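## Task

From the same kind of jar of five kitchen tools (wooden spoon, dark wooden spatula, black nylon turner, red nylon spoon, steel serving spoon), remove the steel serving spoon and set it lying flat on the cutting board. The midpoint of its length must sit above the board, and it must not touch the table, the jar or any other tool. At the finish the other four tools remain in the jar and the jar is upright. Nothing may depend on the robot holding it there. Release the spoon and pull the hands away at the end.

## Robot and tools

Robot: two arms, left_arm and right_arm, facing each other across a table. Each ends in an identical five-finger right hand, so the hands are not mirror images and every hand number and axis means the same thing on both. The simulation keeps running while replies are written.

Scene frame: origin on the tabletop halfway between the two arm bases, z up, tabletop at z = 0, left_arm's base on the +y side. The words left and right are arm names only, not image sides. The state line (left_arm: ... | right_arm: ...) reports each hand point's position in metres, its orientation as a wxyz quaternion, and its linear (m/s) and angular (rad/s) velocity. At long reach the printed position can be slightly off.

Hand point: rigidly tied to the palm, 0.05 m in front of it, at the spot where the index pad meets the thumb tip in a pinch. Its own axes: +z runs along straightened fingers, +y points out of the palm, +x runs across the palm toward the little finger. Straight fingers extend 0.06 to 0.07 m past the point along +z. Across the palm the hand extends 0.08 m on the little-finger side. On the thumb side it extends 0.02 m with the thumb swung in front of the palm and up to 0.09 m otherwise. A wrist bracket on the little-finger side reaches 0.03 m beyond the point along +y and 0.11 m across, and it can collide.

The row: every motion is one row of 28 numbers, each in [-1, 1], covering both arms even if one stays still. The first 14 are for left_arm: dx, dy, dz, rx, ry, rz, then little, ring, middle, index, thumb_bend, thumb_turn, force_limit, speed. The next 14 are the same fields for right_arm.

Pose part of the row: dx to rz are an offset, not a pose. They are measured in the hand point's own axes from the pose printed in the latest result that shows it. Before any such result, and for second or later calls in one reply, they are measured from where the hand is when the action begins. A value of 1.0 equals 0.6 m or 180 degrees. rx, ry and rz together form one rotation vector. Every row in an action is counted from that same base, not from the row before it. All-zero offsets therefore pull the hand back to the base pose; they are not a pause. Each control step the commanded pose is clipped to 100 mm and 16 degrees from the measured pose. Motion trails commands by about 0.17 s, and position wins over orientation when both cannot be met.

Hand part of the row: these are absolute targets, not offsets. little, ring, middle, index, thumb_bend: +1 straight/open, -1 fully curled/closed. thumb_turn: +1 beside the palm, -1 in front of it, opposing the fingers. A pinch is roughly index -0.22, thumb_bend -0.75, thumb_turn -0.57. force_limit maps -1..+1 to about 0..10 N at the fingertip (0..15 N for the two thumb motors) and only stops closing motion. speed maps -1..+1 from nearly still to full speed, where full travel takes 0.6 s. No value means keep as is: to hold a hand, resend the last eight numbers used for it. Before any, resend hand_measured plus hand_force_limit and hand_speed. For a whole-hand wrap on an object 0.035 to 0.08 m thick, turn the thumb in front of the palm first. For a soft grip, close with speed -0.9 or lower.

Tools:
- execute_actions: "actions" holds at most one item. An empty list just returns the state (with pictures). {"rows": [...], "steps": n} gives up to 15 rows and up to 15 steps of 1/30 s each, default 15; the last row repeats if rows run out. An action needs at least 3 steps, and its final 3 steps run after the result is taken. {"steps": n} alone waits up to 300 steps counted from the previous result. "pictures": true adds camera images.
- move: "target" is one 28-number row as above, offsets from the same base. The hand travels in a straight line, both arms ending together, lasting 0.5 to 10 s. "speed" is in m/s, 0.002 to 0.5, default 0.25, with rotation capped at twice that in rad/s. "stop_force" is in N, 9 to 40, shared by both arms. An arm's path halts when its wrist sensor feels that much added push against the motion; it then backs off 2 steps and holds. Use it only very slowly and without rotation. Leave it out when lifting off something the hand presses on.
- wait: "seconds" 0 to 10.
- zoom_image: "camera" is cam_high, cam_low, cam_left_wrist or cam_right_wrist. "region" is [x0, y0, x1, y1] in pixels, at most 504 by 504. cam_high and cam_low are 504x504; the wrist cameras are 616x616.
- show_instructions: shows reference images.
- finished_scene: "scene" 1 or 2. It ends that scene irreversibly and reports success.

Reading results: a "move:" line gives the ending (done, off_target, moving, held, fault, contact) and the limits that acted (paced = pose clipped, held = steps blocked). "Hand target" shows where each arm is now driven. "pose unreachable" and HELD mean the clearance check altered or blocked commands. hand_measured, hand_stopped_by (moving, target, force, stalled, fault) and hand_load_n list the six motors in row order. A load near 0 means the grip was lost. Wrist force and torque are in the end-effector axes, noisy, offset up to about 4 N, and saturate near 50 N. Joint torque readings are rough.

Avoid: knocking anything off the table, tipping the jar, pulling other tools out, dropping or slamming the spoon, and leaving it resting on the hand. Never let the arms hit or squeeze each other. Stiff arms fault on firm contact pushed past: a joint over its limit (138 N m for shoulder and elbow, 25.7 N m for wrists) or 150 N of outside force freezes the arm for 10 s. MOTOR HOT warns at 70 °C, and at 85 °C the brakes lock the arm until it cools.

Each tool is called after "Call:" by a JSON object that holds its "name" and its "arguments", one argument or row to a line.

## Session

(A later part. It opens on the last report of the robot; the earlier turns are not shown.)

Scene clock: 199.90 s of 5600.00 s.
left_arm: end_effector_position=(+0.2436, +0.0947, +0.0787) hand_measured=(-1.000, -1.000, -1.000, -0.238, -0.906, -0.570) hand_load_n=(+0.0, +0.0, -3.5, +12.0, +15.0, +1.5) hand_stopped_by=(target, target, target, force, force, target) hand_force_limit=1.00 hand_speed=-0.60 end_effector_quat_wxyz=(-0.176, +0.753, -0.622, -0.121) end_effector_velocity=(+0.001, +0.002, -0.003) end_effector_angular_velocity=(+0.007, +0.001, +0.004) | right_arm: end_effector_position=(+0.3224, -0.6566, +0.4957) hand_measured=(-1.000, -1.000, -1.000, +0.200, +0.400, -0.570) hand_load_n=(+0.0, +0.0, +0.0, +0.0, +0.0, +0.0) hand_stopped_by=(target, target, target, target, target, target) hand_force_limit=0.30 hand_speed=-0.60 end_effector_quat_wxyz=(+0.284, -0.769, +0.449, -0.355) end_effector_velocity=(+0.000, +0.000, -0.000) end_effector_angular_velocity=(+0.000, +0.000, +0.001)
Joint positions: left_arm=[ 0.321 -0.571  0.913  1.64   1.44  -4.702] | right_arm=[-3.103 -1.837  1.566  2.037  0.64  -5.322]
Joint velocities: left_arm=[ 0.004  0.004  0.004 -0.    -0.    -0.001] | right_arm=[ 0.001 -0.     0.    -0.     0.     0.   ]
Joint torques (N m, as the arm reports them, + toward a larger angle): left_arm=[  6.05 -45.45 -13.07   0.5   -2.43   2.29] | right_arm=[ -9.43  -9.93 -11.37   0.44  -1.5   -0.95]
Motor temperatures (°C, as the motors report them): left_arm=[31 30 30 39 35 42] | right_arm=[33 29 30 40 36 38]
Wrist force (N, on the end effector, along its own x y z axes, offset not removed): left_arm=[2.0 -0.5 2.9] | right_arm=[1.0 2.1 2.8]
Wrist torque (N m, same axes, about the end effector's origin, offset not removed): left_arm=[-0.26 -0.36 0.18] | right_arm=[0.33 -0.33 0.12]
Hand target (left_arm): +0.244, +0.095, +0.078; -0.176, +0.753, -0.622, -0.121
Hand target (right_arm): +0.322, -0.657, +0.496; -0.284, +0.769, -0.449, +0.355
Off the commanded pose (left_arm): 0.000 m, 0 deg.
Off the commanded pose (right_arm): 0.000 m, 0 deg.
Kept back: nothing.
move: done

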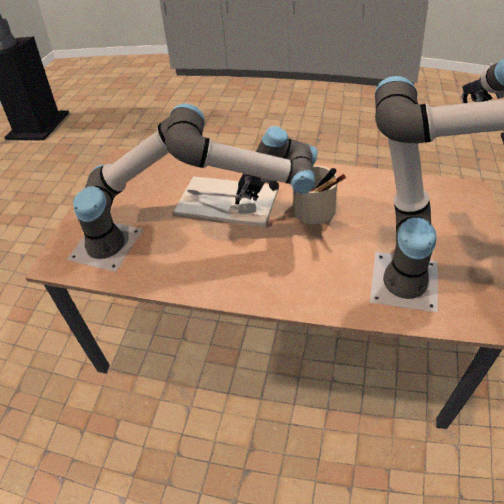

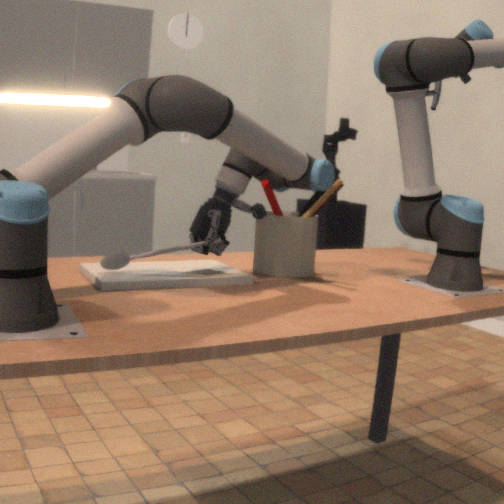

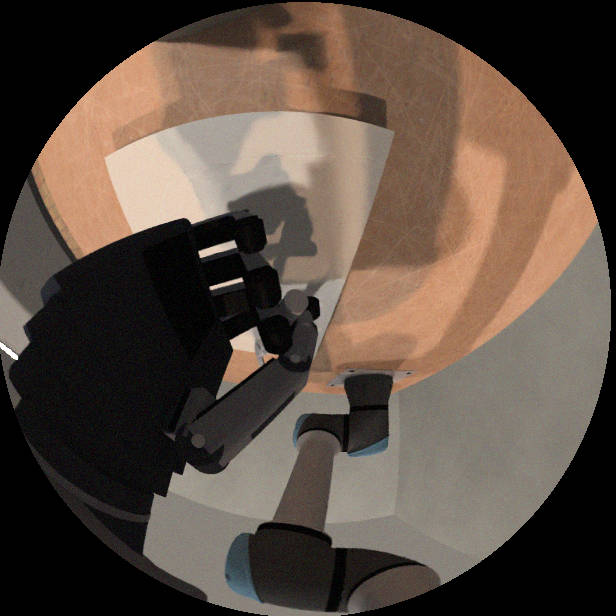

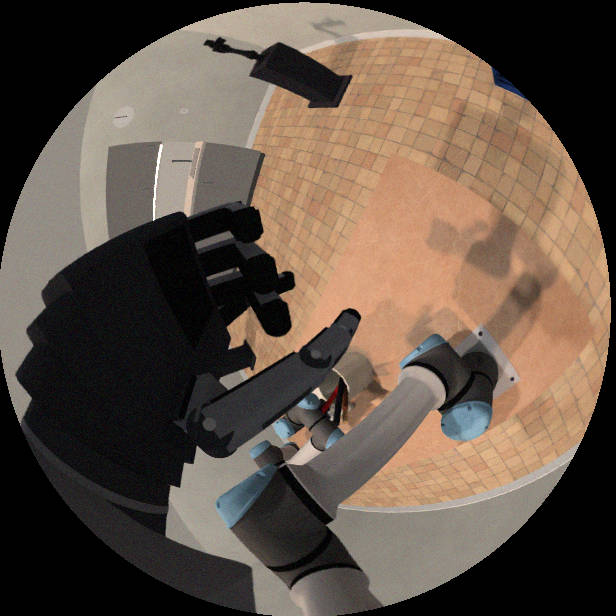

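Call:
{"name": "move", "arguments": {
  "target": [0.012,0,0.03,0,0,0,-1,-1,-1,-0.6,-1,-0.57,1,-0.6,0,0,0,0,0,0,-1,-1,-1,0.2,0.4,-0.57,0.3,-0.6],
  "speed": 0.02
}}

Call:
{"name": "move", "arguments": {
  "target": [0,0,0,0,0,0,-1,-1,-1,0.3,0.2,-0.57,1,-0.5,0,0,0,0,0,0,-1,-1,-1,0.2,0.4,-0.57,0.3,-0.6]
}}

Call:
{"name": "move", "arguments": {
  "target": [-0.2,0,-0.2,0,0,0,-1,-1,-1,0.3,0.2,-0.57,1,-0.5,0,0,0,0,0,0,-1,-1,-1,0.2,0.4,-0.57,0.3,-0.6],
  "speed": 0.08
}}

Call:
{"name": "zoom_image", "arguments": {
  "camera": "cam_high",
  "region": [150,130,350,250]
}}

Call:
{"name": "zoom_image", "arguments": {
  "camera": "cam_low",
  "region": [60,120,360,320]
}}

Scene clock: 201.40 s of 5600.00 s.
left_arm: end_effector_position=(+0.2456, +0.0957, +0.0598) hand_measured=(-1.000, -1.000, -1.000, -0.238, -0.906, -0.570) hand_load_n=(+0.0, +0.0, -3.0, +11.5, +15.0, +1.5) hand_stopped_by=(target, target, target, force, force, target) hand_force_limit=1.00 hand_speed=-0.60 end_effector_quat_wxyz=(-0.176, +0.753, -0.622, -0.121) end_effector_velocity=(+0.000, -0.000, -0.003) end_effector_angular_velocity=(-0.001, +0.001, -0.000) | right_arm: end_effector_position=(+0.3224, -0.6566, +0.4957) hand_measured=(-1.000, -1.000, -1.000, +0.200, +0.400, -0.570) hand_load_n=(+0.0, +0.0, +0.0, +0.0, +0.0, +0.0) hand_stopped_by=(target, target, target, target, target, target) hand_force_limit=0.30 hand_speed=-0.60 end_effector_quat_wxyz=(+0.284, -0.769, +0.449, -0.355) end_effector_velocity=(+0.000, +0.000, +0.000) end_effector_angular_velocity=(-0.000, -0.000, -0.000)
Joint positions: left_arm=[ 0.324 -0.552  0.926  1.607  1.439 -4.699] | right_arm=[-3.103 -1.837  1.566  2.037  0.64  -5.322]
Joint velocities: left_arm=[ 0.001  0.004  0.001 -0.006  0.001  0.001] | right_arm=[-0.    -0.    -0.    -0.    -0.     0.001]
Joint torques (N m, as the arm reports them, + toward a larger angle): left_arm=[  7.34 -43.61 -10.33   0.    -2.37   2.42] | right_arm=[-10.15  -8.57 -11.29   0.58  -1.52  -0.98]
Motor temperatures (°C, as the motors report them): left_arm=[31 30 30 39 35 42] | right_arm=[33 29 30 40 36 38]
Wrist force (N, on the end effector, along its own x y z axes, offset not removed): left_arm=[0.7 -0.1 0.4] | right_arm=[3.3 2.6 2.1]
Wrist torque (N m, same axes, about the end effector's origin, offset not removed): left_arm=[-0.04 -0.28 0.02] | right_arm=[0.38 -0.63 0.24]
Hand target (left_arm): +0.246, +0.096, +0.059; -0.176, +0.753, -0.622, -0.121
Hand target (right_arm): +0.322, -0.657, +0.496; -0.284, +0.769, -0.449, +0.355
Off the commanded pose (left_arm): 0.000 m, 0 deg.
Off the commanded pose (right_arm): 0.000 m, 0 deg.
Kept back: nothing.
move: done

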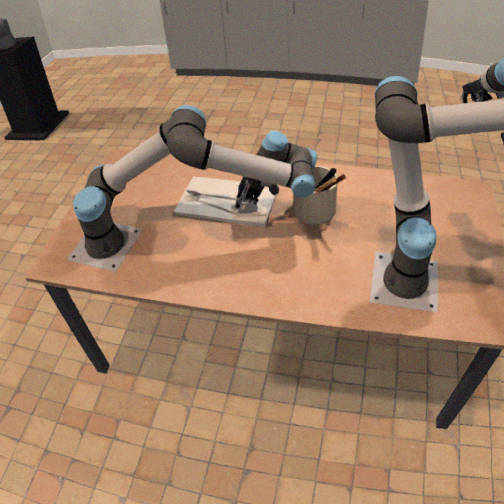

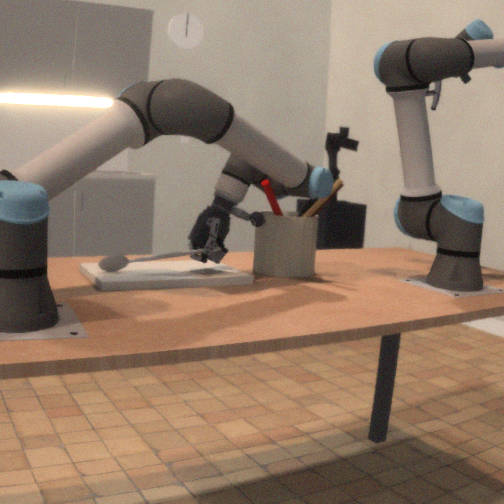

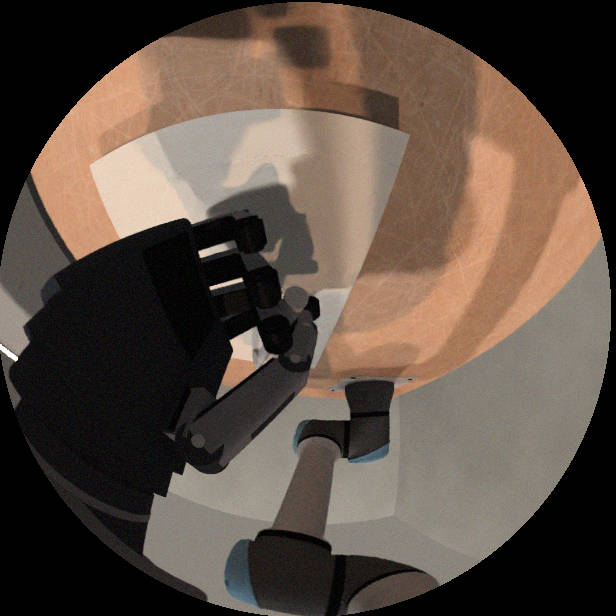

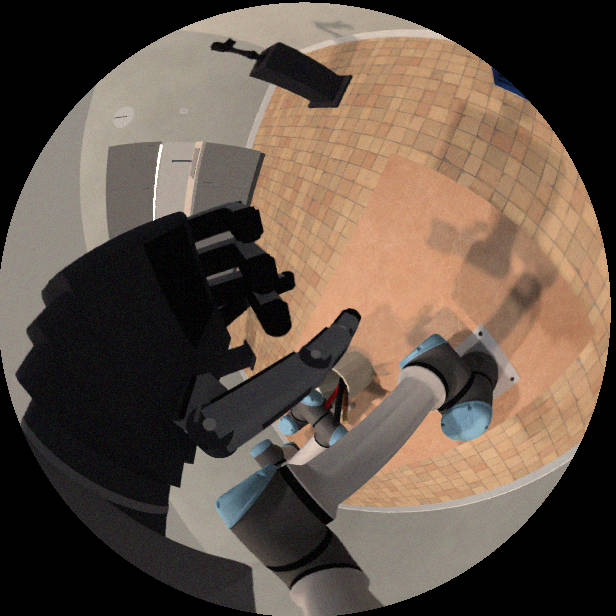

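Scene clock: 203.80 s of 5600.00 s.
left_arm: end_effector_position=(+0.2456, +0.0957, +0.0598) hand_measured=(-1.000, -1.000, -1.000, +0.298, +0.200, -0.570) hand_load_n=(+0.0, +0.0, +0.0, -3.0, +0.0, +0.0) hand_stopped_by=(target, target, target, target, target, target) hand_force_limit=1.00 hand_speed=-0.50 end_effector_quat_wxyz=(-0.176, +0.753, -0.622, -0.121) end_effector_velocity=(+0.001, +0.000, -0.000) end_effector_angular_velocity=(-0.001, -0.001, +0.001) | right_arm: end_effector_position=(+0.3224, -0.6566, +0.4957) hand_measured=(-1.000, -1.000, -1.000, +0.200, +0.400, -0.570) hand_load_n=(+0.0, +0.0, +0.0, +0.0, +0.0, +0.0) hand_stopped_by=(target, target, target, target, target, target) hand_force_limit=0.30 hand_speed=-0.60 end_effector_quat_wxyz=(+0.284, -0.769, +0.449, -0.355) end_effector_velocity=(+0.000, +0.000, +0.000) end_effector_angular_velocity=(-0.001, -0.001, +0.001)
Joint positions: left_arm=[ 0.324 -0.552  0.926  1.607  1.439 -4.699] | right_arm=[-3.103 -1.837  1.566  2.037  0.64  -5.322]
Joint velocities: left_arm=[ 0.001 -0.     0.    -0.001 -0.001  0.   ] | right_arm=[ 0.001 -0.001  0.     0.    -0.001 -0.   ]
Joint torques (N m, as the arm reports them, + toward a larger angle): left_arm=[ -6.83 -66.31 -20.49   2.62   1.83  -1.34] | right_arm=[ -9.47  -8.76 -12.     0.49  -1.47  -1.03]
Motor temperatures (°C, as the motors report them): left_arm=[31 30 30 39 35 42] | right_arm=[33 29 30 40 36 38]
Wrist force (N, on the end effector, along its own x y z axes, offset not removed): left_arm=[-1.4 -1.0 -3.1] | right_arm=[1.7 1.8 2.1]
Wrist torque (N m, same axes, about the end effector's origin, offset not removed): left_arm=[-0.14 -0.28 0.01] | right_arm=[0.34 -0.43 0.15]
Hand target (left_arm): +0.246, +0.096, +0.060; -0.176, +0.753, -0.622, -0.121
Hand target (right_arm): +0.322, -0.657, +0.496; -0.284, +0.769, -0.449, +0.355
Off the commanded pose (left_arm): 0.000 m, 0 deg.
Off the commanded pose (right_arm): 0.000 m, 0 deg.
Kept back: nothing.
move: done

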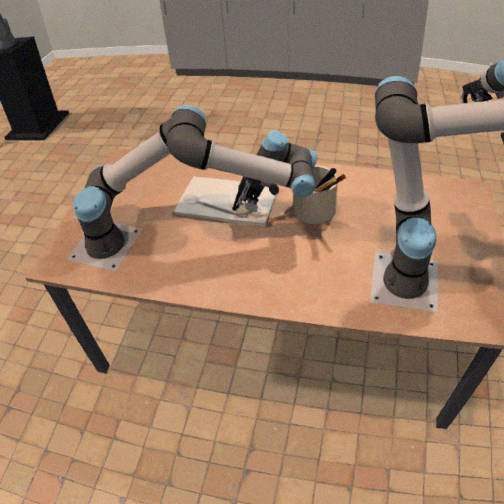

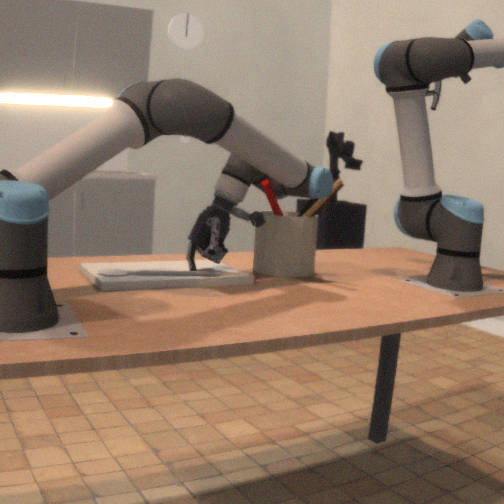

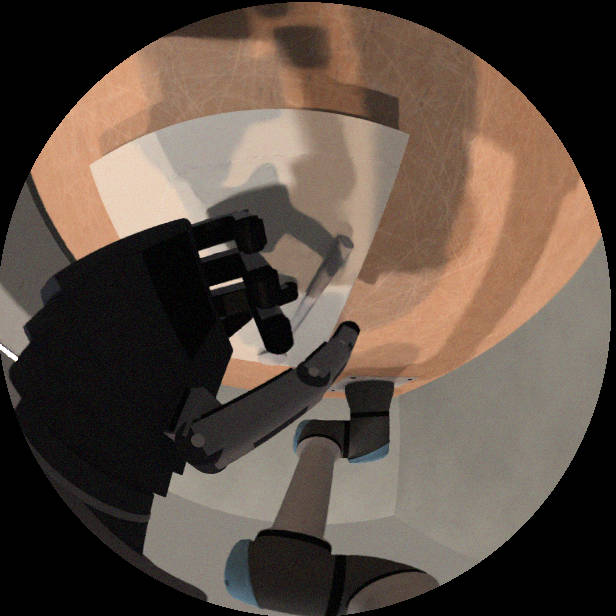

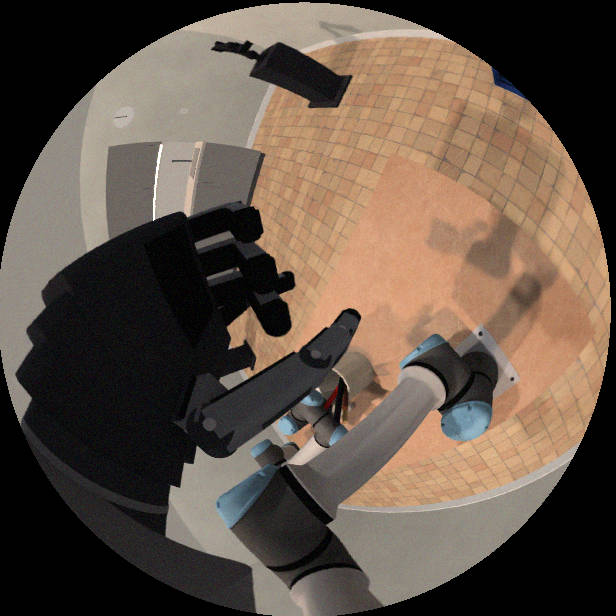

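Scene clock: 206.43 s of 5600.00 s.
left_arm: end_effector_position=(+0.2176, +0.1530, +0.2167) hand_measured=(-1.000, -1.000, -1.000, +0.300, +0.200, -0.570) hand_load_n=(+0.0, +0.0, +0.0, +0.0, +0.0, +0.0) hand_stopped_by=(target, target, target, target, target, target) hand_force_limit=1.00 hand_speed=-0.50 end_effector_quat_wxyz=(-0.176, +0.753, -0.622, -0.121) end_effector_velocity=(-0.001, +0.001, +0.003) end_effector_angular_velocity=(-0.000, -0.000, +0.001) | right_arm: end_effector_position=(+0.3224, -0.6566, +0.4957) hand_measured=(-1.000, -1.000, -1.000, +0.200, +0.400, -0.570) hand_load_n=(+0.0, +0.0, +0.0, +0.0, +0.0, +0.0) hand_stopped_by=(target, target, target, target, target, target) hand_force_limit=0.30 hand_speed=-0.60 end_effector_quat_wxyz=(+0.284, -0.769, +0.449, -0.355) end_effector_velocity=(+0.000, +0.000, -0.000) end_effector_angular_velocity=(-0.001, +0.000, +0.001)
Joint positions: left_arm=[ 0.299 -0.856  1.074  1.766  1.449 -4.722] | right_arm=[-3.103 -1.837  1.566  2.037  0.64  -5.322]
Joint velocities: left_arm=[-0.001 -0.004  0.001  0.004  0.    -0.001] | right_arm=[ 0.001 -0.    -0.     0.     0.    -0.001]
Joint torques (N m, as the arm reports them, + toward a larger angle): left_arm=[ -7.76 -60.5  -12.38   4.99   2.22  -2.26] | right_arm=[ -9.67  -9.73 -11.61   0.35  -1.42  -1.01]
Motor temperatures (°C, as the motors report them): left_arm=[31 30 30 39 35 42] | right_arm=[33 29 30 40 36 38]
Wrist force (N, on the end effector, along its own x y z axes, offset not removed): left_arm=[-0.3 -0.4 0.7] | right_arm=[2.1 2.4 2.1]
Wrist torque (N m, same axes, about the end effector's origin, offset not removed): left_arm=[-0.09 -0.20 0.09] | right_arm=[0.49 -0.50 0.19]
Hand target (left_arm): +0.218, +0.153, +0.217; -0.176, +0.753, -0.622, -0.121
Hand target (right_arm): +0.322, -0.657, +0.496; -0.284, +0.769, -0.449, +0.355
Off the commanded pose (left_arm): 0.000 m, 0 deg.
Off the commanded pose (right_arm): 0.000 m, 0 deg.
Kept back: nothing.
move: done

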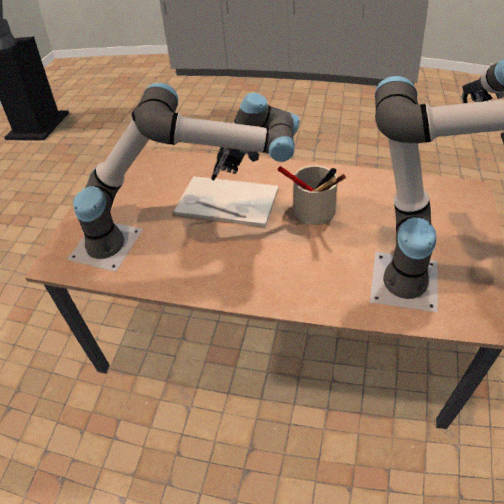

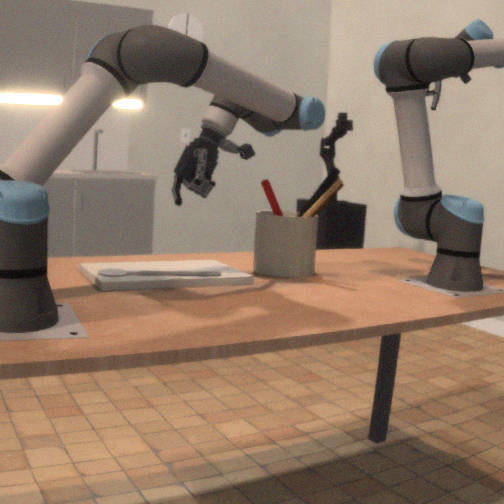

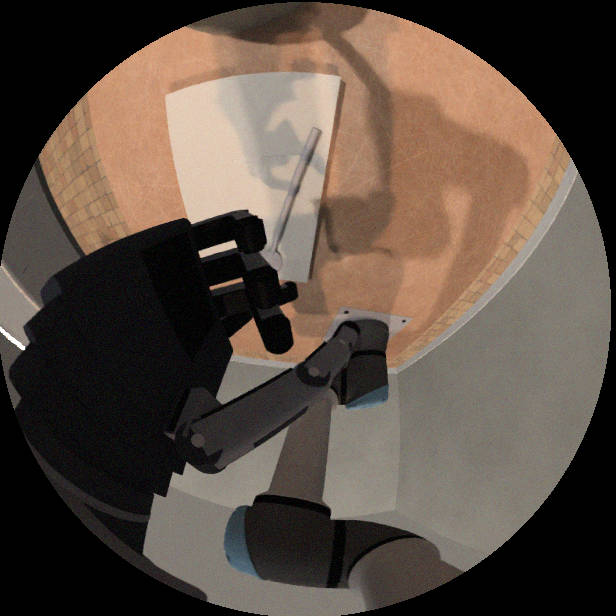

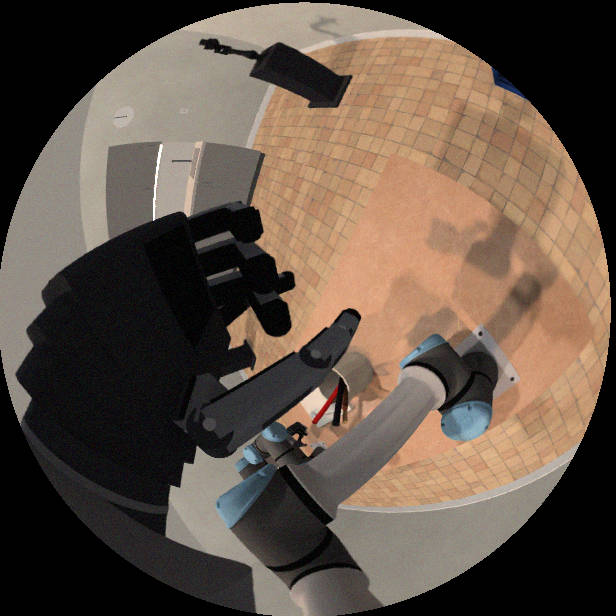

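Region (150, 130, 350, 250) of cam_high's 504x504 image, scaled by 2.520, with more detail than that image has; it fills the top 302 rows of this view, and the rest is white.

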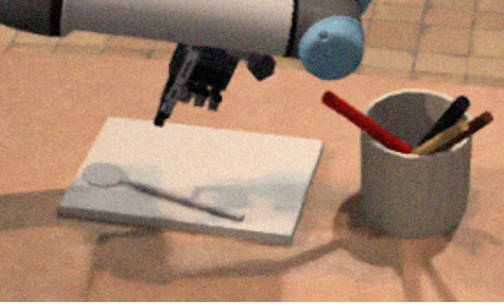

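Region (60, 120, 360, 320) of cam_low's 504x504 image, scaled by 1.680, with more detail than that image has.

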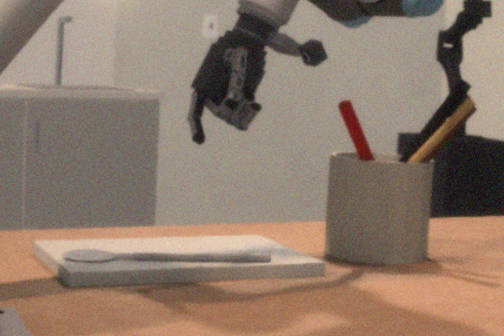

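Call:
{"name": "finished_scene", "arguments": {
  "scene": 2
}}

The scene is finished: the task was done.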